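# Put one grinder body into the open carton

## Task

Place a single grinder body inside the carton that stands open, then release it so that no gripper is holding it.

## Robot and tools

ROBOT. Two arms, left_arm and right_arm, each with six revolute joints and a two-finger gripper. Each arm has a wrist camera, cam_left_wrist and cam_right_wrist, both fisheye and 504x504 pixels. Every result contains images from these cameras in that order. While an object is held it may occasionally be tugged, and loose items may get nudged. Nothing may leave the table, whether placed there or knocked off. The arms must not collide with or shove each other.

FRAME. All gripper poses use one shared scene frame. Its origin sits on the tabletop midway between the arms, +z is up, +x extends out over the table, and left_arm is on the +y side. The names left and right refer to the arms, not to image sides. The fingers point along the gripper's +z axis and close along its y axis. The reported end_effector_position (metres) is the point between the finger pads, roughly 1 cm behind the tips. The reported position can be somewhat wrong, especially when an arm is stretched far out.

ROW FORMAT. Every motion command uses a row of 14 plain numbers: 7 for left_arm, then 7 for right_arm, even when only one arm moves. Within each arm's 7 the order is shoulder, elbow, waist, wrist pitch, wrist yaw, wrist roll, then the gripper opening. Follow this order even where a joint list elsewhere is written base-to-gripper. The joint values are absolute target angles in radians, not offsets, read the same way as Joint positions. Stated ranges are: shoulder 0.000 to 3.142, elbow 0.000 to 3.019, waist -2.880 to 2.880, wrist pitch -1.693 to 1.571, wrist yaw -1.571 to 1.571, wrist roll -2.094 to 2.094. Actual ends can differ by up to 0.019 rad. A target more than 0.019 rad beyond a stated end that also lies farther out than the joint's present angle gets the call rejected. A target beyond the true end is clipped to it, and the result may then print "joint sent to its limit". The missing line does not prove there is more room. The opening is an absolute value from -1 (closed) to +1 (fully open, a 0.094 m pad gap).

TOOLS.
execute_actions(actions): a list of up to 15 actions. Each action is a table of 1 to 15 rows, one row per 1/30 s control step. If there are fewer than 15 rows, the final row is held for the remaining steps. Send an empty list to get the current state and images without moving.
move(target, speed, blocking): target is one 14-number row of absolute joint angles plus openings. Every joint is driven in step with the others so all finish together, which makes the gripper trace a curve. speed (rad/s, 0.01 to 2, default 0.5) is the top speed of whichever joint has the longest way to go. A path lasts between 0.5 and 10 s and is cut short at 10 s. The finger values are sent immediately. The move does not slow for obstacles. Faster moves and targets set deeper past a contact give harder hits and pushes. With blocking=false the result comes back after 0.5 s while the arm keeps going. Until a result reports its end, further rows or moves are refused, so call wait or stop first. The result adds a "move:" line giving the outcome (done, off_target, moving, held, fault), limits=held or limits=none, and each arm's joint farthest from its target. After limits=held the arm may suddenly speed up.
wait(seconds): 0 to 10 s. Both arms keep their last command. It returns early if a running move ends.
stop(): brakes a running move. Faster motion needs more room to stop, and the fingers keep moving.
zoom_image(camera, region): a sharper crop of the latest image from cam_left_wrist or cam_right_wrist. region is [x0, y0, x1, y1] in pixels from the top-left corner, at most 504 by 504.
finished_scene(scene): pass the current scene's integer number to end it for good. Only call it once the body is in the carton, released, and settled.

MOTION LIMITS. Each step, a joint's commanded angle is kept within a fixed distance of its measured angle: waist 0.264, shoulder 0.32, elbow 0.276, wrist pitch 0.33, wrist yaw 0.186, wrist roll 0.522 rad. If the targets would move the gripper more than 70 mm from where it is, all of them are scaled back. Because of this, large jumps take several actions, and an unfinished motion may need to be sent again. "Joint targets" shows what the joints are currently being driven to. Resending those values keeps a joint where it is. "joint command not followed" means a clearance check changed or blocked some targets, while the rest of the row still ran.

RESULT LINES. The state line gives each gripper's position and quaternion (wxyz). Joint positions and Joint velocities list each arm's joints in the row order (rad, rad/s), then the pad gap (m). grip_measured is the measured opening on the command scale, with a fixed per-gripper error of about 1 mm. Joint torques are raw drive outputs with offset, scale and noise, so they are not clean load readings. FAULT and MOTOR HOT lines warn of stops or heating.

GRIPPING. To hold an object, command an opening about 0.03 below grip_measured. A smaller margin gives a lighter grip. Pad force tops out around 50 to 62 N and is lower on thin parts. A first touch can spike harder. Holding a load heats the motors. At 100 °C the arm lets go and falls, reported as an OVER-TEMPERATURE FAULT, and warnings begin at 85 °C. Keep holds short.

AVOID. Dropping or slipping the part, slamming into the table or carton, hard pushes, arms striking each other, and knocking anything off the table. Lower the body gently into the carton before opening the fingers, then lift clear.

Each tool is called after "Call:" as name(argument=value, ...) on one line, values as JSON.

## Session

Call:
execute_actions(actions=[])

Scene clock: 0.00 s.
left_arm: end_effector_position=(+0.5810, -0.0106, +0.1680) grip_measured=+1.000 end_effector_quat_wxyz=(+0.691, +0.486, +0.497, +0.199) | right_arm: end_effector_position=(+0.1421, -0.6425, +0.3895) grip_measured=+1.000 end_effector_quat_wxyz=(+0.155, +0.920, +0.345, +0.106)
Joint names: [shoulder, elbow, waist, wrist pitch, wrist yaw, wrist roll]
Joint positions: left_arm=[ 1.894  0.957 -0.165  0.971  0.126  1.05   0.094] | right_arm=[ 1.226  1.518 -1.262 -1.557 -0.226  1.193  0.094]
Joint velocities: left_arm=[-0.015  0.002  0.005 -0.012 -0.022 -0.007  0.   ] | right_arm=[ 0.015  0.027  0.005 -0.022 -0.066  0.007  0.   ]
Joint torques (N m, as the arm reports them, + toward a larger angle): no reading
Joint targets: left_arm=[1.902 0.974 -0.165 0.974 0.126 1.050] | right_arm=[1.229 1.540 -1.262 -1.556 -0.226 1.193]

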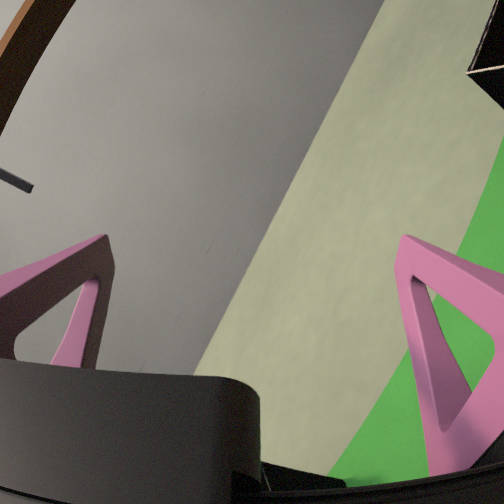

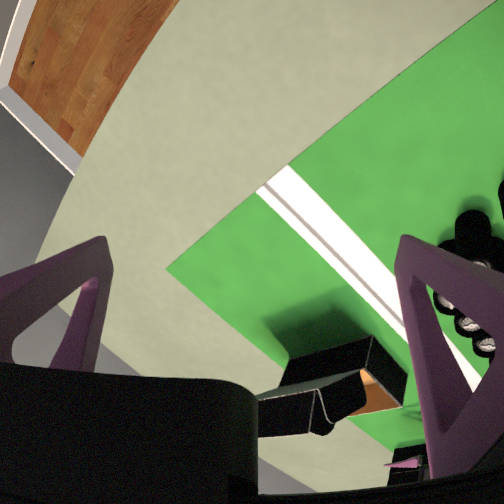

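Call:
move(target=[1.0,1.1,0.4,-0.5,0.3,0.0,1, 0.913,1.135,0.2,-1.2,0.0,0.0,1], speed=1.2)

Scene clock: 8.73 s.
left_arm: end_effector_position=(+0.4276, +0.2931, +0.4120) grip_measured=+1.000 end_effector_quat_wxyz=(+0.548, +0.007, +0.834, -0.068) | right_arm: end_effector_position=(+0.3321, -0.2068, +0.3501) grip_measured=+1.000 end_effector_quat_wxyz=(+0.283, -0.091, +0.954, +0.032)
Joint names: [shoulder, elbow, waist, wrist pitch, wrist yaw, wrist roll]
Joint positions: left_arm=[ 0.989  1.056  0.394 -0.487  0.296  0.015  0.094] | right_arm=[ 0.917  1.138  0.201 -1.215 -0.005  0.008  0.094]
Joint velocities: left_arm=[-0.015  0.007 -0.005  0.007  0.022 -0.022  0.   ] | right_arm=[-0.015 -0.017 -0.005  0.002 -0.037  0.022  0.   ]
Joint torques (N m, as the arm reports them, + toward a larger angle): left_arm=[-6.13 14.2  -0.33  1.06  0.28 -0.1 ] | right_arm=[-4.51  9.9  -0.65  1.96  0.08 -0.23]
Joint targets: left_arm=[1.000 1.100 0.400 -0.500 0.300 0.000] | right_arm=[0.913 1.135 0.200 -1.200 -0.000 -0.000]
move: off_target (left_arm); limits=none; left_arm: farthest joint: the elbow, 0.044 radians from its target (0.143 radians at the start); right_arm: farthest joint: the wrist pitch, 0.015 radians from its target (0.357 radians at the start)

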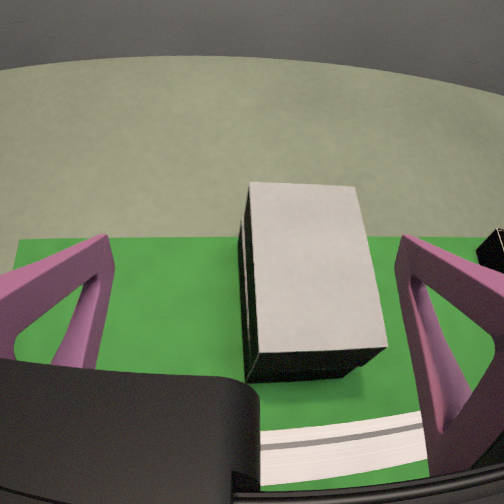

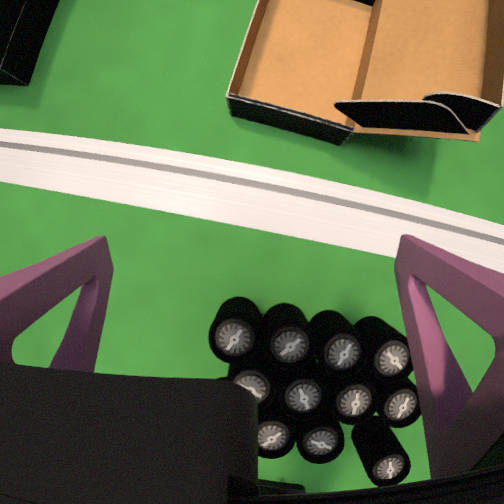

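Call:
zoom_image(camera="cam_right_wrist", region=[190, 280, 430, 504])

Call:
zoom_image(camera="cam_right_wrist", region=[200, 0, 504, 170])

Region (190, 280, 430, 504) of cam_right_wrist's 504x504 image, scaled by 2.100, with more detail than that image has; it fills the top 470 rows of this view, and the rest is white.

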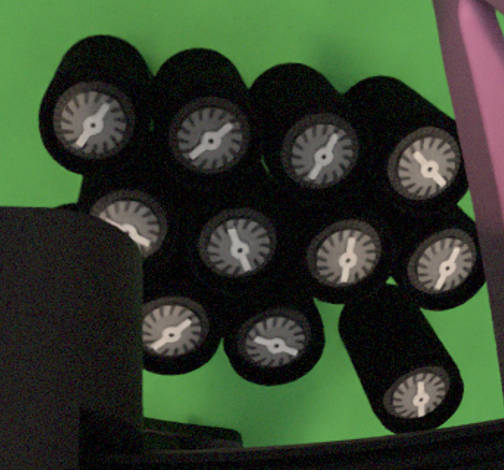

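Region (200, 0, 504, 170) of cam_right_wrist's 504x504 image, scaled by 1.658, with more detail than that image has; it fills the top 282 rows of this view, and the rest is white.

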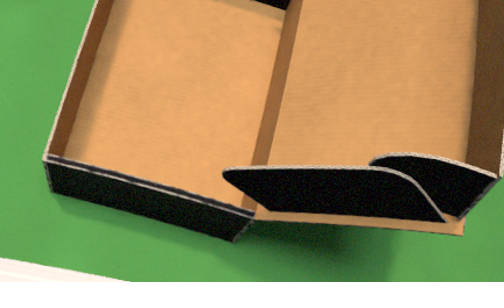

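Call:
move(target=[1.0,1.1,0.4,-0.5,0.3,0.0,1, 1.091,0.768,0.281,-1.258,0.0,-0.787,0.6], speed=0.8)

Scene clock: 111.50 s.
left_arm: end_effector_position=(+0.4276, +0.2931, +0.4120) grip_measured=+1.000 end_effector_quat_wxyz=(+0.548, +0.007, +0.834, -0.068) | right_arm: end_effector_position=(+0.2441, -0.2060, +0.1301) grip_measured=+0.601 end_effector_quat_wxyz=(-0.001, -0.498, +0.867, +0.003)
Joint names: [shoulder, elbow, waist, wrist pitch, wrist yaw, wrist roll]
Joint positions: left_arm=[ 0.989  1.056  0.394 -0.487  0.296  0.015  0.094] | right_arm=[ 1.086  0.763  0.269 -1.25  -0.005 -0.778  0.075]
Joint velocities: left_arm=[-0.005 -0.002 -0.005  0.007  0.007 -0.007  0.   ] | right_arm=[-0.005 -0.002 -0.005  0.007 -0.007  0.007  0.001]
Joint torques (N m, as the arm reports them, + toward a larger angle): left_arm=[-6.11 14.16 -0.31  1.02  0.28 -0.08] | right_arm=[-4.65  9.3   0.58 -0.27  0.   -0.24]
Joint targets: left_arm=[1.000 1.100 0.400 -0.500 0.300 0.000] | right_arm=[1.091 0.768 0.281 -1.258 0.000 -0.787]
move: off_target (left_arm); limits=none; left_arm: farthest joint: the elbow, 0.044 radians from its target (0.044 radians at the start); right_arm: farthest joint: the waist, 0.012 radians from its target (0.080 radians at the start)

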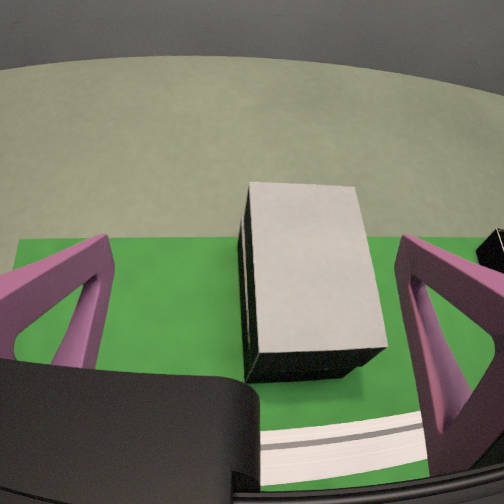

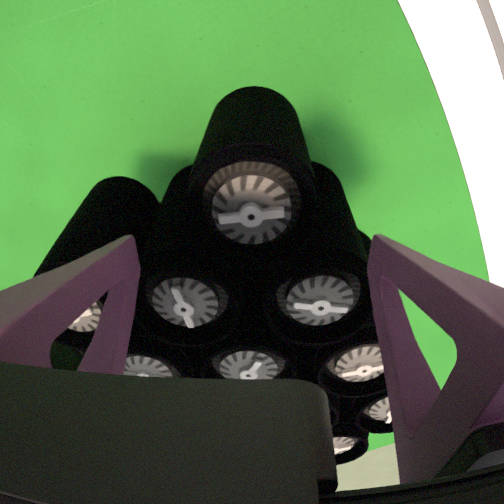

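Call:
move(target=[1.0,1.1,0.4,-0.5,0.3,0.0,1, 1.185,0.620,0.243,-1.0,0.0,-0.795,0.6], speed=0.3)

Scene clock: 122.90 s.
left_arm: end_effector_position=(+0.4276, +0.2931, +0.4120) grip_measured=+1.000 end_effector_quat_wxyz=(+0.548, +0.007, +0.834, -0.068) | right_arm: end_effector_position=(+0.2492, -0.2064, +0.0665) grip_measured=+0.601 end_effector_quat_wxyz=(+0.014, -0.497, +0.868, -0.001)
Joint names: [shoulder, elbow, waist, wrist pitch, wrist yaw, wrist roll]
Joint positions: left_arm=[ 0.989  1.056  0.394 -0.487  0.296  0.014  0.094] | right_arm=[ 1.166  0.636  0.262 -1.012 -0.005 -0.782  0.075]
Joint velocities: left_arm=[ 0.005 -0.002 -0.005  0.007  0.007  0.037  0.   ] | right_arm=[ 0.015  0.027 -0.005  0.007 -0.007  0.081  0.001]
Joint torques (N m, as the arm reports them, + toward a larger angle): left_arm=[-6.1  14.16 -0.31  1.02  0.28 -0.08] | right_arm=[-4.01  6.88 -2.29  0.76  0.02 -0.28]
Joint targets: left_arm=[1.000 1.100 0.400 -0.500 0.300 -0.000] | right_arm=[1.185 0.620 0.243 -1.000 0.000 -0.795]
move: off_target (left_arm); limits=none; left_arm: farthest joint: the elbow, 0.044 radians from its target (0.044 radians at the start); right_arm: farthest joint: the waist, 0.019 radians from its target (0.026 radians at the start)

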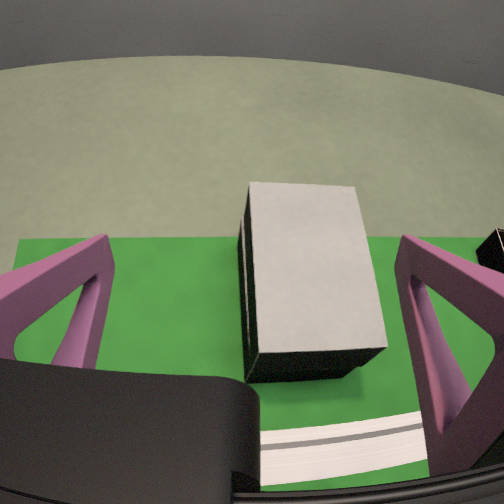

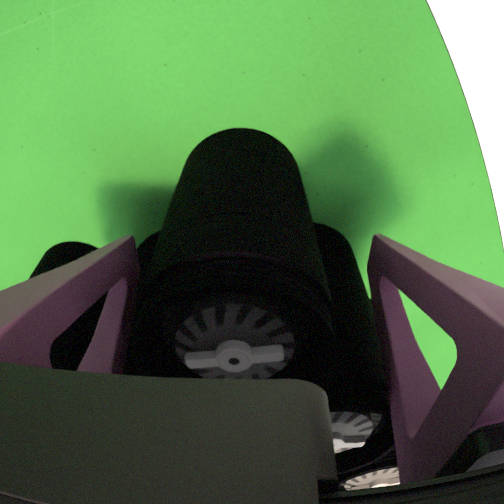

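Call:
execute_actions(actions=[[[1.0,1.1,0.4,-0.5,0.3,0.0,1, 1.166,0.65,0.250,-1.04,0.0,-0.79,0.45]],[[1.0,1.1,0.4,-0.5,0.3,0.0,1, 1.166,0.65,0.250,-1.058,0.0,-0.79,0.25]],[[1.0,1.1,0.4,-0.5,0.3,0.0,1, 1.166,0.65,0.250,-1.058,0.0,-0.79,0.0]]])

Scene clock: 129.67 s.
left_arm: end_effector_position=(+0.4276, +0.2931, +0.4120) grip_measured=+1.000 end_effector_quat_wxyz=(+0.548, +0.007, +0.834, -0.068) | right_arm: end_effector_position=(+0.2443, -0.2077, +0.0675) grip_measured=+0.040 end_effector_quat_wxyz=(+0.004, -0.498, +0.867, +0.002)
Joint names: [shoulder, elbow, waist, wrist pitch, wrist yaw, wrist roll]
Joint positions: left_arm=[ 0.989  1.056  0.394 -0.487  0.296  0.014  0.094] | right_arm=[ 1.165  0.639  0.262 -1.038 -0.005 -0.785  0.049]
Joint velocities: left_arm=[-0.024  0.002 -0.005 -0.007 -0.007 -0.007  0.   ] | right_arm=[-0.005 -0.017 -0.005  0.012  0.007  0.022 -0.   ]
Joint torques (N m, as the arm reports them, + toward a larger angle): left_arm=[-6.11 14.16 -0.31  1.02  0.28 -0.08] | right_arm=[-5.23  8.98 -1.65 -0.85  0.01 -0.21]
Joint targets: left_arm=[1.000 1.100 0.400 -0.500 0.300 -0.000] | right_arm=[1.166 0.650 0.250 -1.058 0.000 -0.790]

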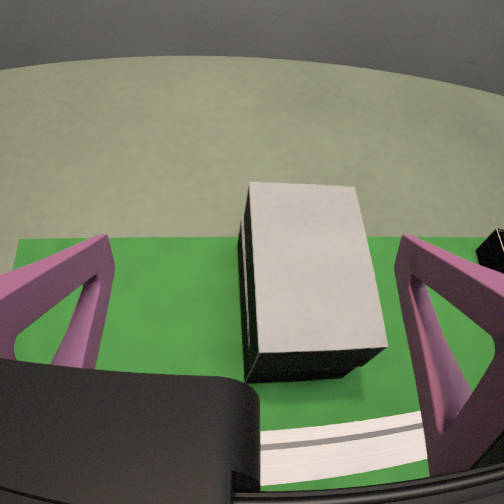

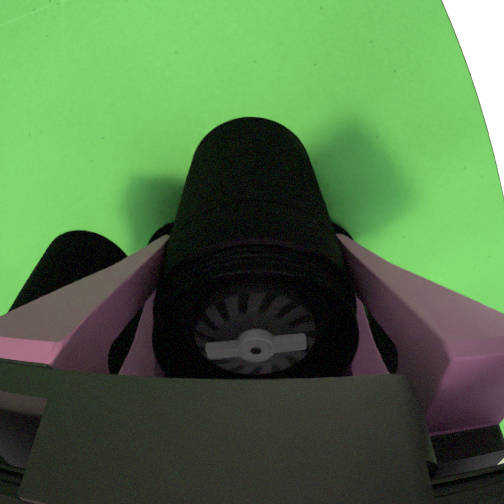

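Call:
move(target=[1.0,1.1,0.4,-0.5,0.3,0.0,1, 1.108,0.765,0.262,-1.178,0.0,-0.79,0.0], speed=0.3)

Call:
move(target=[1.0,1.1,0.4,-0.5,0.3,0.0,1, 1.617,1.206,0.712,-1.10,0.0,0.01,0.0], speed=0.7)

Scene clock: 141.60 s.
left_arm: end_effector_position=(+0.4276, +0.2931, +0.4120) grip_measured=+1.000 end_effector_quat_wxyz=(+0.548, +0.007, +0.834, -0.068) | right_arm: end_effector_position=(+0.2473, -0.2070, +0.1063) grip_measured=+0.040 end_effector_quat_wxyz=(+0.002, -0.498, +0.867, +0.002)
Joint names: [shoulder, elbow, waist, wrist pitch, wrist yaw, wrist roll]
Joint positions: left_arm=[ 0.989  1.056  0.394 -0.487  0.296  0.014  0.094] | right_arm=[ 1.117  0.718  0.262 -1.168 -0.005 -0.785  0.049]
Joint velocities: left_arm=[-0.005  0.002 -0.005 -0.007 -0.066  0.037  0.   ] | right_arm=[-0.015 -0.012 -0.005 -0.022  0.007  0.081 -0.   ]
Joint torques (N m, as the arm reports them, + toward a larger angle): left_arm=[-6.12 14.16 -0.31  1.02  0.28 -0.08] | right_arm=[-6.03 12.38 -0.56 -0.34 -0.01 -0.21]
Joint targets: left_arm=[1.000 1.100 0.400 -0.500 0.300 0.000] | right_arm=[1.108 0.765 0.262 -1.178 -0.000 -0.790]
move: off_target (left_arm, right_arm); limits=none; left_arm: farthest joint: the elbow, 0.044 radians from its target (0.044 radians at the start); right_arm: farthest joint: the elbow, 0.047 radians from its target (0.126 radians at the start)

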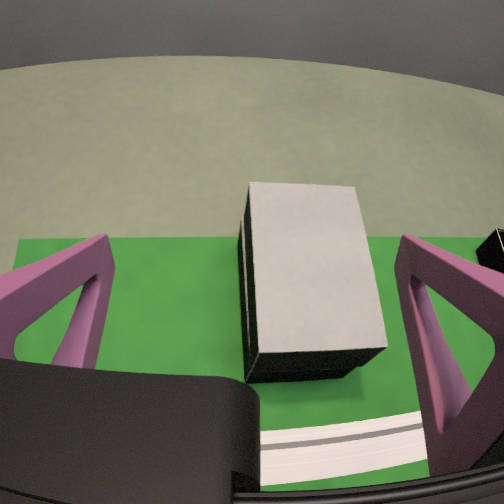

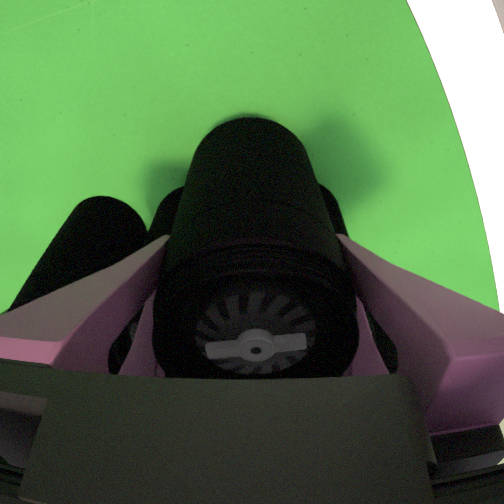

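Scene clock: 143.60 s.
left_arm: end_effector_position=(+0.4276, +0.2931, +0.4120) grip_measured=+1.000 end_effector_quat_wxyz=(+0.548, +0.007, +0.834, -0.068) | right_arm: end_effector_position=(+0.3287, +0.0178, +0.0905) grip_measured=+0.040 end_effector_quat_wxyz=(+0.002, -0.347, +0.938, +0.003)
Joint names: [shoulder, elbow, waist, wrist pitch, wrist yaw, wrist roll]
Joint positions: left_arm=[ 0.989  1.056  0.394 -0.487  0.296  0.014  0.094] | right_arm=[ 1.617  1.157  0.714 -1.105 -0.004  0.002  0.049]
Joint velocities: left_arm=[-0.015 -0.002  0.005 -0.012  0.007 -0.037  0.   ] | right_arm=[-0.015 -0.002 -0.005  0.002 -0.007  0.095 -0.   ]
Joint torques (N m, as the arm reports them, + toward a larger angle): left_arm=[-6.11 14.17 -0.32  1.02  0.28 -0.08] | right_arm=[-11.97  12.22  -0.57   0.37   0.02  -0.07]
Joint targets: left_arm=[1.000 1.100 0.400 -0.500 0.300 -0.000] | right_arm=[1.617 1.206 0.712 -1.100 0.000 0.010]
move: off_target (left_arm, right_arm); limits=none; left_arm: farthest joint: the elbow, 0.044 radians from its target (0.044 radians at the start); right_arm: farthest joint: the elbow, 0.049 radians from its target (0.488 radians at the start)

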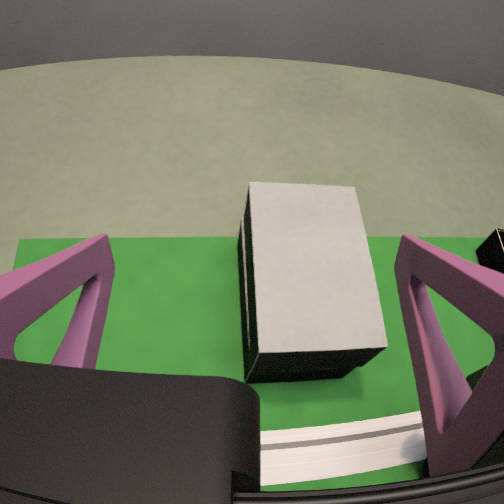

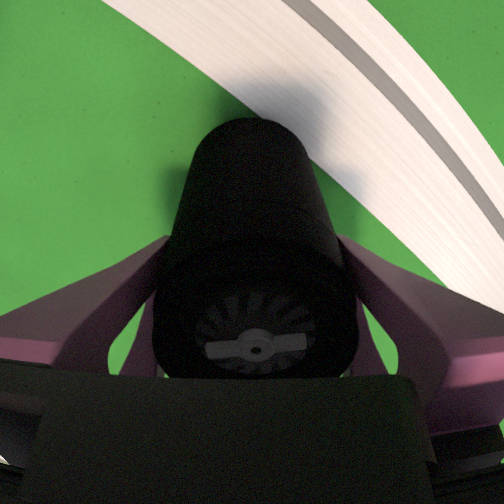

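Call:
move(target=[1.0,1.1,0.4,-0.5,0.3,0.0,1, 1.590,1.082,0.712,-1.032,0.0,0.0,0.0], speed=0.15)

Scene clock: 155.37 s.
left_arm: end_effector_position=(+0.4276, +0.2931, +0.4120) grip_measured=+1.000 end_effector_quat_wxyz=(+0.548, +0.007, +0.834, -0.068) | right_arm: end_effector_position=(+0.3166, +0.0075, +0.0702) grip_measured=+0.040 end_effector_quat_wxyz=(+0.003, -0.347, +0.938, +0.003)
Joint names: [shoulder, elbow, waist, wrist pitch, wrist yaw, wrist roll]
Joint positions: left_arm=[ 0.989  1.056  0.394 -0.487  0.296  0.014  0.094] | right_arm=[ 1.604  1.082  0.714 -1.041 -0.004  0.002  0.049]
Joint velocities: left_arm=[-0.015  0.002 -0.005  0.002 -0.066 -0.007  0.   ] | right_arm=[-0.005 -0.002 -0.005 -0.007  0.022 -0.037 -0.001]
Joint torques (N m, as the arm reports them, + toward a larger angle): left_arm=[-6.07 14.16 -0.33  1.03  0.28 -0.08] | right_arm=[-12.61   8.14  -0.78   0.57   0.02  -0.18]
Joint targets: left_arm=[1.000 1.100 0.400 -0.500 0.300 0.000] | right_arm=[1.590 1.082 0.712 -1.032 -0.000 -0.000]
move: off_target (left_arm); limits=none; left_arm: farthest joint: the elbow, 0.044 radians from its target (0.044 radians at the start); right_arm: farthest joint: the shoulder, 0.014 radians from its target (0.027 radians at the start)

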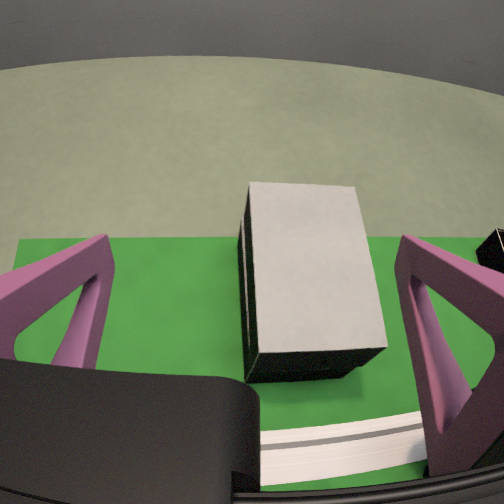

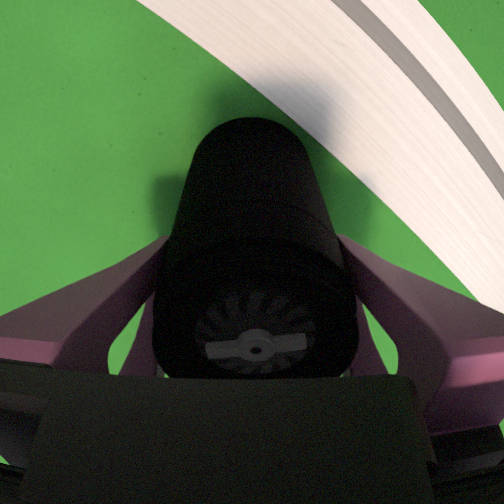

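Call:
execute_actions(actions=[[[1.0,1.1,0.4,-0.5,0.3,0.0,1, 1.600,1.09,0.712,-1.04,0.0,0.0,0.8]]])

Call:
move(target=[1.0,1.1,0.4,-0.5,0.3,0.0,1, 1.335,0.708,0.712,-0.44,0.0,0.0,0.8], speed=0.8)

Call:
move(target=[1.0,1.1,0.4,-0.5,0.3,0.0,1, 1.318,0.392,0.712,0.305,0.0,0.0,0.8], speed=0.8)

Scene clock: 165.20 s.
left_arm: end_effector_position=(+0.4276, +0.2931, +0.4120) grip_measured=+1.000 end_effector_quat_wxyz=(+0.548, +0.007, +0.834, -0.068) | right_arm: end_effector_position=(+0.3166, +0.0075, +0.0702) grip_measured=+0.799 end_effector_quat_wxyz=(+0.003, -0.347, +0.938, +0.003)
Joint names: [shoulder, elbow, waist, wrist pitch, wrist yaw, wrist roll]
Joint positions: left_arm=[ 0.989  1.056  0.394 -0.487  0.296  0.014  0.094] | right_arm=[ 1.604  1.082  0.714 -1.041 -0.004  0.002  0.084]
Joint velocities: left_arm=[ 0.005  0.002  0.024 -0.002 -0.022 -0.037  0.   ] | right_arm=[ 0.005  0.012 -0.005  0.017  0.007  0.007  0.001]
Joint torques (N m, as the arm reports them, + toward a larger angle): left_arm=[-6.12 14.16 -0.28  1.02  0.28 -0.08] | right_arm=[-11.88   8.7   -0.76   0.2    0.02  -0.18]
Joint targets: left_arm=[1.000 1.100 0.400 -0.500 0.300 0.000] | right_arm=[1.600 1.090 0.712 -1.040 -0.000 -0.000]

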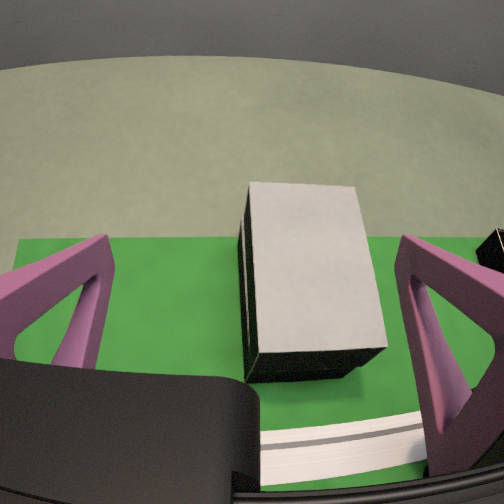

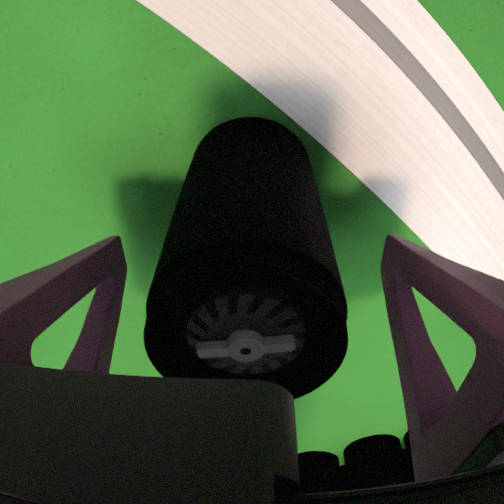

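Scene clock: 166.50 s.
left_arm: end_effector_position=(+0.4276, +0.2931, +0.4120) grip_measured=+1.000 end_effector_quat_wxyz=(+0.548, +0.007, +0.834, -0.068) | right_arm: end_effector_position=(+0.3085, +0.0005, +0.0719) grip_measured=+0.799 end_effector_quat_wxyz=(+0.225, -0.337, +0.910, +0.085)
Joint names: [shoulder, elbow, waist, wrist pitch, wrist yaw, wrist roll]
Joint positions: left_arm=[ 0.989  1.056  0.394 -0.487  0.296  0.014  0.094] | right_arm=[ 1.339  0.708  0.714 -0.454 -0.004  0.002  0.084]
Joint velocities: left_arm=[ 0.015  0.007  0.024  0.017  0.11  -0.095  0.   ] | right_arm=[-0.015 -0.017  0.005 -0.022  0.095 -0.007 -0.   ]
Joint torques (N m, as the arm reports them, + toward a larger angle): left_arm=[-6.13 14.16 -0.29  1.02  0.28 -0.08] | right_arm=[-8.29  8.31 -0.71  1.79  0.02 -0.18]
Joint targets: left_arm=[1.000 1.100 0.400 -0.500 0.300 -0.000] | right_arm=[1.335 0.708 0.712 -0.440 -0.000 0.000]
move: off_target (left_arm); limits=none; left_arm: farthest joint: the elbow, 0.044 radians from its target (0.044 radians at the start); right_arm: farthest joint: the wrist pitch, 0.014 radians from its target (0.601 radians at the start)

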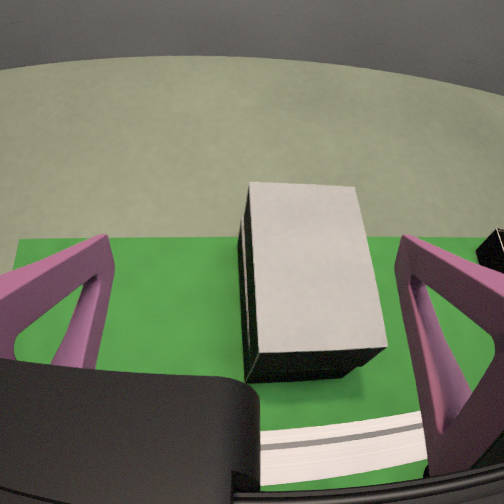

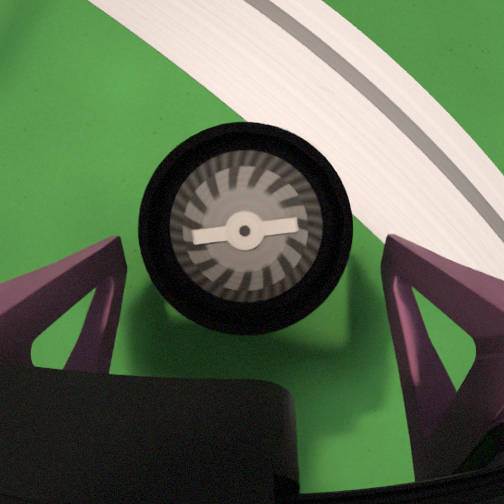

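Scene clock: 168.00 s.
left_arm: end_effector_position=(+0.4276, +0.2931, +0.4120) grip_measured=+1.000 end_effector_quat_wxyz=(+0.548, +0.007, +0.834, -0.068) | right_arm: end_effector_position=(+0.3049, -0.0026, +0.0589) grip_measured=+0.799 end_effector_quat_wxyz=(+0.417, -0.311, +0.839, +0.157)
Joint names: [shoulder, elbow, waist, wrist pitch, wrist yaw, wrist roll]
Joint positions: left_arm=[ 0.989  1.056  0.394 -0.487  0.296  0.014  0.094] | right_arm=[ 1.327  0.393  0.714  0.288 -0.004  0.002  0.084]
Joint velocities: left_arm=[-0.005 -0.007 -0.015 -0.017 -0.095 -0.081  0.   ] | right_arm=[-0.005 -0.007 -0.005  0.017  0.022 -0.037  0.001]
Joint torques (N m, as the arm reports them, + toward a larger angle): left_arm=[-6.1  14.16 -0.34  1.03  0.28 -0.07] | right_arm=[-7.03  6.84 -0.74  2.51  0.02 -0.17]
Joint targets: left_arm=[1.000 1.100 0.400 -0.500 0.300 0.000] | right_arm=[1.318 0.392 0.712 0.305 0.000 0.000]
move: off_target (left_arm); limits=none; left_arm: farthest joint: the elbow, 0.044 radians from its target (0.044 radians at the start); right_arm: farthest joint: the wrist pitch, 0.017 radians from its target (0.759 radians at the start)

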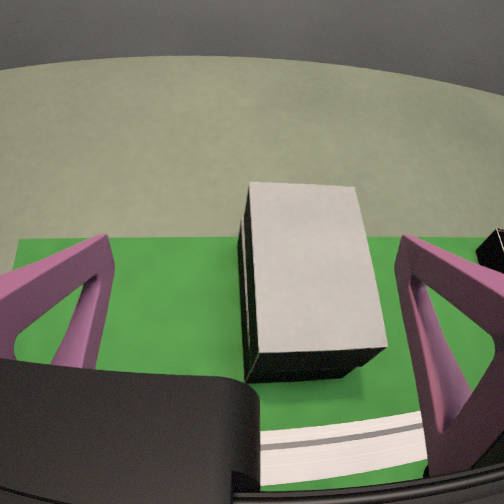

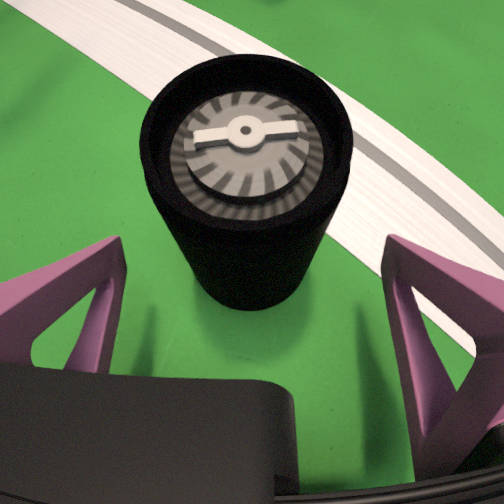

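Call:
move(target=[1.0,1.1,0.4,-0.5,0.3,0.0,1, 1.853,0.290,0.712,1.382,0.0,0.0,0.8], speed=0.8)

Scene clock: 180.33 s.
left_arm: end_effector_position=(+0.4276, +0.2931, +0.4120) grip_measured=+1.000 end_effector_quat_wxyz=(+0.548, +0.007, +0.834, -0.068) | right_arm: end_effector_position=(+0.3213, +0.0115, +0.0526) grip_measured=+0.799 end_effector_quat_wxyz=(+0.601, -0.267, +0.719, +0.225)
Joint names: [shoulder, elbow, waist, wrist pitch, wrist yaw, wrist roll]
Joint positions: left_arm=[ 0.989  1.056  0.394 -0.487  0.296  0.014  0.094] | right_arm=[ 1.839  0.298  0.714  1.365 -0.004  0.002  0.085]
Joint velocities: left_arm=[-0.015  0.002 -0.015  0.007 -0.037 -0.007  0.   ] | right_arm=[-0.015  0.002  0.005 -0.002 -0.007  0.037 -0.001]
Joint torques (N m, as the arm reports them, + toward a larger angle): left_arm=[-6.11 14.16 -0.29  1.03  0.28 -0.08] | right_arm=[-7.33  1.32 -0.73  2.8   0.02 -0.17]
Joint targets: left_arm=[1.000 1.100 0.400 -0.500 0.300 -0.000] | right_arm=[1.853 0.290 0.712 1.382 -0.000 -0.000]
move: off_target (left_arm); limits=none; left_arm: farthest joint: the elbow, 0.044 radians from its target (0.044 radians at the start); right_arm: farthest joint: the wrist pitch, 0.017 radians from its target (1.094 radians at the start)

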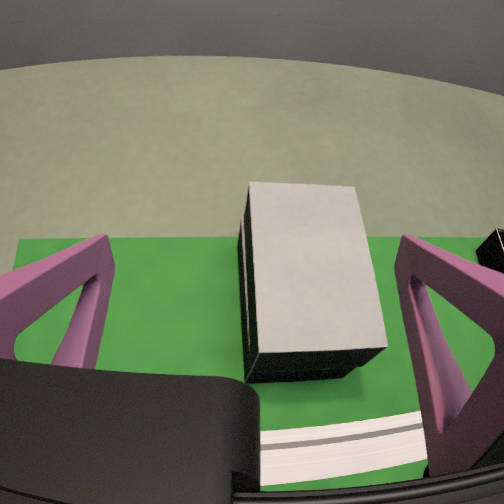

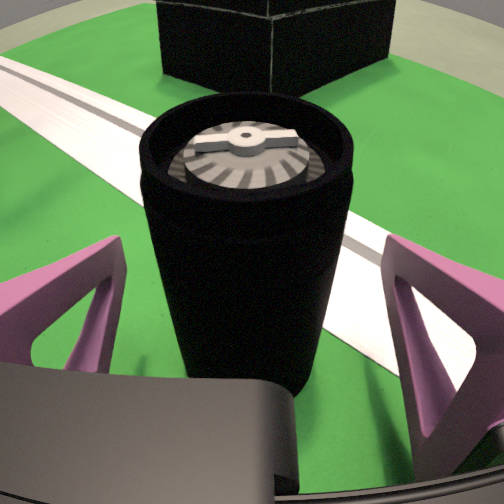

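Call:
execute_actions(actions=[[[1.0,1.1,0.4,-0.5,0.3,0.0,1, 1.84,0.298,0.712,1.382,0.0,0.0,0.2]],[[1.0,1.1,0.4,-0.5,0.3,0.0,1, 1.84,0.298,0.712,1.382,0.0,0.0,0.0]]])

Scene clock: 185.57 s.
left_arm: end_effector_position=(+0.4276, +0.2931, +0.4120) grip_measured=+1.000 end_effector_quat_wxyz=(+0.548, +0.007, +0.834, -0.068) | right_arm: end_effector_position=(+0.3212, +0.0116, +0.0528) grip_measured=+0.042 end_effector_quat_wxyz=(+0.602, -0.267, +0.718, +0.225)
Joint names: [shoulder, elbow, waist, wrist pitch, wrist yaw, wrist roll]
Joint positions: left_arm=[ 0.989  1.056  0.394 -0.487  0.296  0.014  0.094] | right_arm=[ 1.839  0.298  0.714  1.366 -0.004  0.002  0.049]
Joint velocities: left_arm=[-0.005 -0.007 -0.005  0.007 -0.037 -0.095  0.   ] | right_arm=[ 0.015 -0.007 -0.005  0.007 -0.007  0.022 -0.002]
Joint torques (N m, as the arm reports them, + toward a larger angle): left_arm=[-6.12 14.17 -0.33  1.02  0.28 -0.08] | right_arm=[-8.29  1.96 -0.75  2.76  0.06 -0.18]
Joint targets: left_arm=[1.000 1.100 0.400 -0.500 0.300 0.000] | right_arm=[1.840 0.298 0.712 1.382 0.000 0.000]

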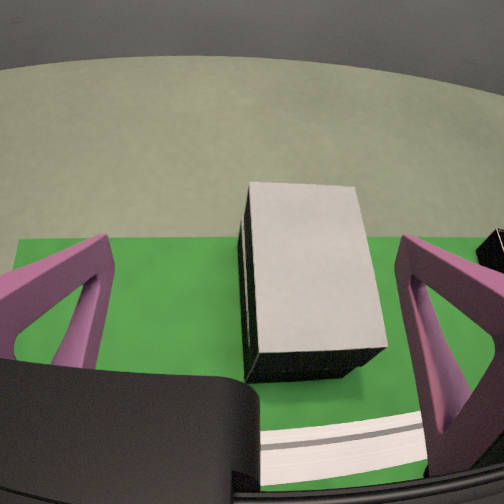

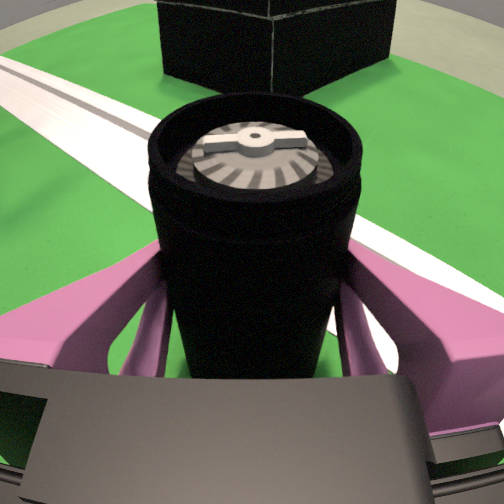

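Call:
move(target=[1.0,1.1,0.4,-0.5,0.3,0.0,1, 1.315,0.31,0.712,0.87,0.0,0.0,0.0], speed=0.6)

Call:
move(target=[1.0,1.1,0.4,-0.5,0.3,0.0,1, 1.664,1.55,0.107,-1.14,0.0,0.19,0.0], speed=0.9)

Scene clock: 215.47 s.
left_arm: end_effector_position=(+0.4276, +0.2931, +0.4120) grip_measured=+1.000 end_effector_quat_wxyz=(+0.548, +0.007, +0.834, -0.068) | right_arm: end_effector_position=(+0.3172, +0.0081, +0.1491) grip_measured=+0.042 end_effector_quat_wxyz=(+0.608, -0.265, +0.713, +0.228)
Joint names: [shoulder, elbow, waist, wrist pitch, wrist yaw, wrist roll]
Joint positions: left_arm=[ 0.989  1.056  0.394 -0.487  0.296  0.014  0.094] | right_arm=[ 1.323  0.298  0.714  0.868 -0.004  0.002  0.049]
Joint velocities: left_arm=[ 0.015 -0.007 -0.005  0.002 -0.051 -0.007  0.   ] | right_arm=[-0.005 -0.002 -0.015  0.007 -0.066 -0.022 -0.   ]
Joint torques (N m, as the arm reports them, + toward a larger angle): left_arm=[-6.1  14.17 -0.3   1.03  0.28 -0.07] | right_arm=[-6.39  7.35 -0.69  2.06  0.06 -0.18]
Joint targets: left_arm=[1.000 1.100 0.400 -0.500 0.300 -0.000] | right_arm=[1.315 0.310 0.712 0.870 -0.000 -0.000]
move: off_target (left_arm); limits=none; left_arm: farthest joint: the elbow, 0.044 radians from its target (0.044 radians at the start); right_arm: farthest joint: the elbow, 0.012 radians from its target (0.012 radians at the start)

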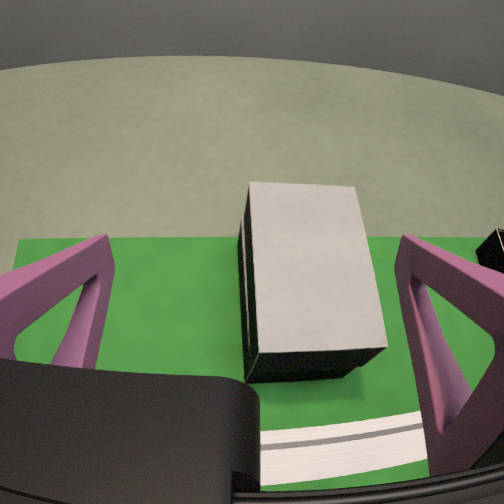

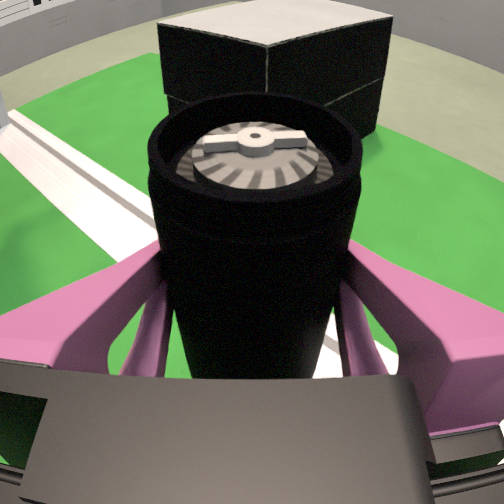

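Scene clock: 218.33 s.
left_arm: end_effector_position=(+0.4276, +0.2931, +0.4120) grip_measured=+1.000 end_effector_quat_wxyz=(+0.548, +0.007, +0.834, -0.068) | right_arm: end_effector_position=(+0.5487, -0.2180, +0.2032) grip_measured=+0.042 end_effector_quat_wxyz=(+0.135, +0.039, +0.990, +0.021)
Joint names: [shoulder, elbow, waist, wrist pitch, wrist yaw, wrist roll]
Joint positions: left_arm=[ 0.989  1.056  0.394 -0.487  0.296  0.014  0.094] | right_arm=[ 1.656  1.493  0.107 -1.134 -0.003  0.182  0.049]
Joint velocities: left_arm=[ 0.005 -0.012  0.005  0.007  0.007  0.051  0.   ] | right_arm=[-0.015  0.007 -0.024 -0.002 -0.037  0.007  0.001]
Joint torques (N m, as the arm reports them, + toward a larger angle): left_arm=[-6.1  14.15 -0.35  1.02  0.28 -0.07] | right_arm=[-13.35  14.26  -0.75   0.42   0.    -0.08]
Joint targets: left_arm=[1.000 1.100 0.400 -0.500 0.300 -0.000] | right_arm=[1.664 1.550 0.107 -1.140 -0.000 0.190]
move: off_target (left_arm, right_arm); limits=none; left_arm: farthest joint: the elbow, 0.044 radians from its target (0.044 radians at the start); right_arm: farthest joint: the elbow, 0.057 radians from its target (1.252 radians at the start)

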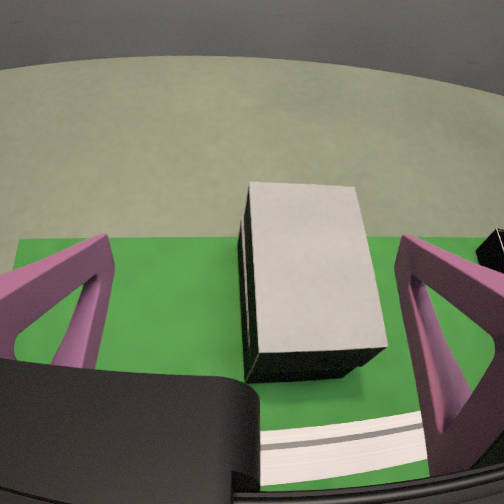

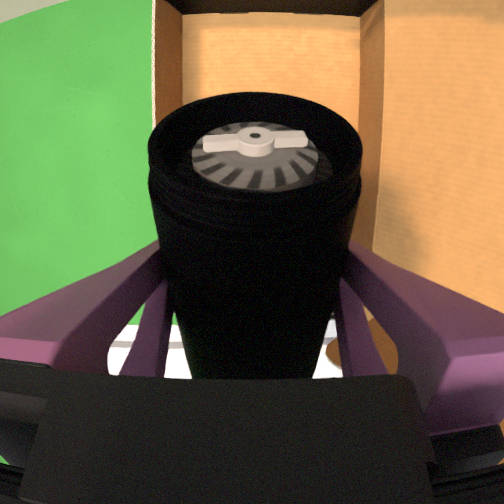

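Call:
move(target=[1.0,1.1,0.4,-0.5,0.3,0.0,1, 2.120,1.83,0.088,-1.41,0.0,0.18,0.0], speed=0.35)

Scene clock: 235.47 s.
left_arm: end_effector_position=(+0.4276, +0.2931, +0.4120) grip_measured=+1.000 end_effector_quat_wxyz=(+0.548, +0.007, +0.834, -0.068) | right_arm: end_effector_position=(+0.5785, -0.2190, +0.0449) grip_measured=+0.042 end_effector_quat_wxyz=(-0.087, +0.043, +0.995, -0.011)
Joint names: [shoulder, elbow, waist, wrist pitch, wrist yaw, wrist roll]
Joint positions: left_arm=[ 0.989  1.056  0.394 -0.487  0.296  0.014  0.094] | right_arm=[ 2.124  1.777  0.1   -1.4   -0.003  0.182  0.049]
Joint velocities: left_arm=[-0.005  0.002 -0.015  0.012  0.037 -0.037  0.   ] | right_arm=[-0.005 -0.017 -0.005  0.002 -0.037 -0.051 -0.001]
Joint torques (N m, as the arm reports them, + toward a larger angle): left_arm=[-6.1  14.16 -0.31  1.02  0.28 -0.07] | right_arm=[-18.82  12.71  -1.66  -0.78   0.01  -0.17]
Joint targets: left_arm=[1.000 1.100 0.400 -0.500 0.300 0.000] | right_arm=[2.120 1.830 0.088 -1.410 -0.000 0.180]
move: off_target (left_arm, right_arm); limits=none; left_arm: farthest joint: the elbow, 0.044 radians from its target (0.044 radians at the start); right_arm: farthest joint: the elbow, 0.053 radians from its target (0.337 radians at the start)

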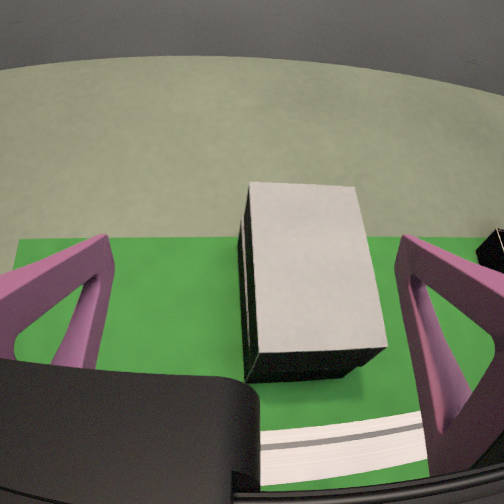

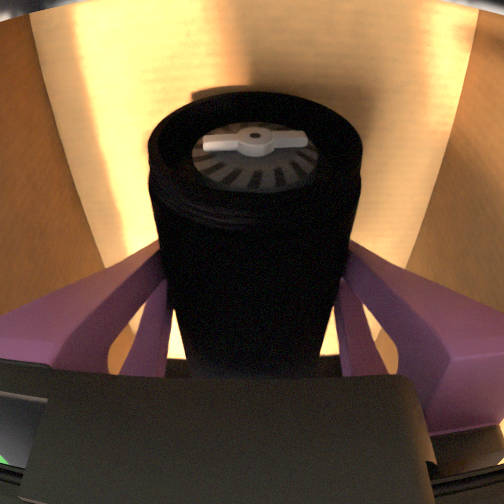

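Call:
move(target=[1.0,1.1,0.4,-0.5,0.3,0.0,1, 2.143,1.83,0.095,-1.37,0.0,0.18,0.0], speed=0.05)

Scene clock: 241.40 s.
left_arm: end_effector_position=(+0.4276, +0.2931, +0.4120) grip_measured=+1.000 end_effector_quat_wxyz=(+0.548, +0.007, +0.834, -0.068) | right_arm: end_effector_position=(+0.5829, -0.2186, +0.0398) grip_measured=+0.042 end_effector_quat_wxyz=(-0.080, +0.043, +0.996, -0.010)
Joint names: [shoulder, elbow, waist, wrist pitch, wrist yaw, wrist roll]
Joint positions: left_arm=[ 0.989  1.056  0.394 -0.487  0.296  0.014  0.094] | right_arm=[ 2.131  1.776  0.1   -1.378 -0.003  0.182  0.049]
Joint velocities: left_arm=[-0.015 -0.002 -0.005  0.007  0.081 -0.007  0.   ] | right_arm=[ 0.005 -0.002 -0.015  0.002 -0.037 -0.037 -0.001]
Joint torques (N m, as the arm reports them, + toward a larger angle): left_arm=[-6.1  14.16 -0.3   1.03  0.28 -0.08] | right_arm=[-17.95  12.75  -1.05   0.12   0.01  -0.17]
Joint targets: left_arm=[1.000 1.100 0.400 -0.500 0.300 -0.000] | right_arm=[2.143 1.830 0.095 -1.370 -0.000 0.180]
move: off_target (left_arm, right_arm); limits=none; left_arm: farthest joint: the elbow, 0.044 radians from its target (0.044 radians at the start); right_arm: farthest joint: the elbow, 0.054 radians from its target (0.053 radians at the start)

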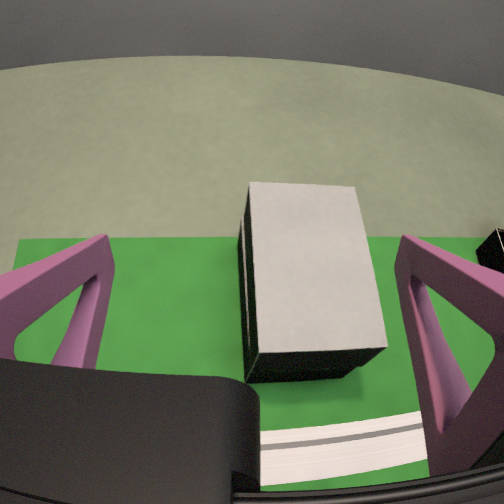

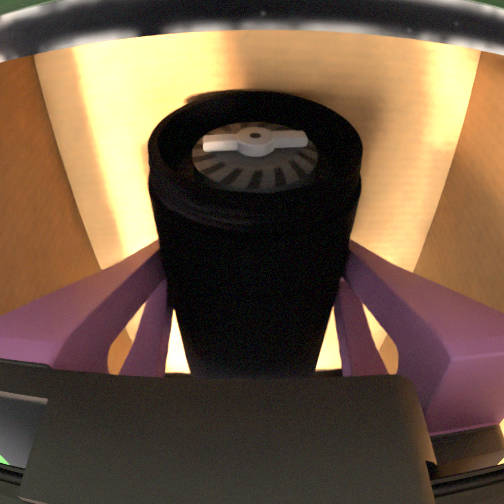

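Call:
move(target=[1.0,1.1,0.4,-0.5,0.3,0.0,1, 2.158,1.83,0.095,-1.378,0.0,0.18,0.0], speed=0.04)

Scene clock: 247.73 s.
left_arm: end_effector_position=(+0.4276, +0.2931, +0.4120) grip_measured=+1.000 end_effector_quat_wxyz=(+0.548, +0.007, +0.834, -0.068) | right_arm: end_effector_position=(+0.5835, -0.2185, +0.0380) grip_measured=+0.042 end_effector_quat_wxyz=(-0.081, +0.043, +0.996, -0.010)
Joint names: [shoulder, elbow, waist, wrist pitch, wrist yaw, wrist roll]
Joint positions: left_arm=[ 0.989  1.056  0.394 -0.487  0.296  0.014  0.094] | right_arm=[ 2.135  1.778  0.1   -1.378 -0.003  0.182  0.049]
Joint velocities: left_arm=[-0.015 -0.022  0.024  0.007  0.051 -0.022  0.   ] | right_arm=[-0.005  0.027  0.005  0.002 -0.037 -0.022 -0.   ]
Joint torques (N m, as the arm reports them, + toward a larger angle): left_arm=[-6.1  14.17 -0.32  1.03  0.28 -0.07] | right_arm=[-16.96  12.54  -1.09  -0.26   0.01  -0.17]
Joint targets: left_arm=[1.000 1.100 0.400 -0.500 0.300 -0.000] | right_arm=[2.158 1.830 0.095 -1.378 0.000 0.180]
move: off_target (left_arm, right_arm); limits=none; left_arm: farthest joint: the elbow, 0.044 radians from its target (0.044 radians at the start); right_arm: farthest joint: the elbow, 0.052 radians from its target (0.054 radians at the start)

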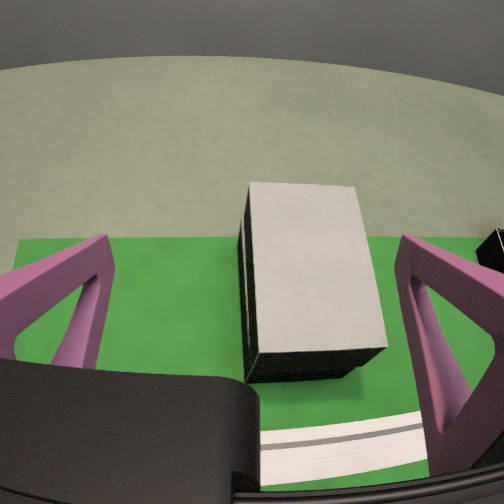

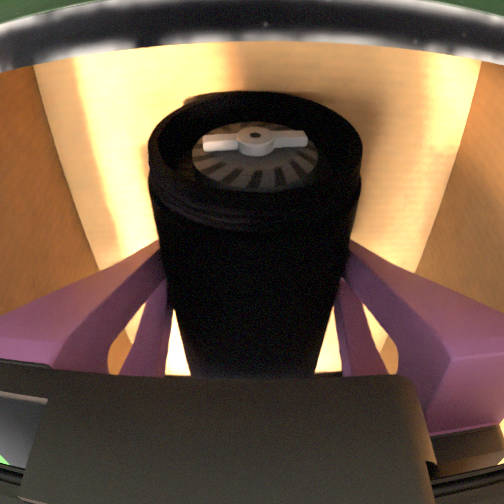

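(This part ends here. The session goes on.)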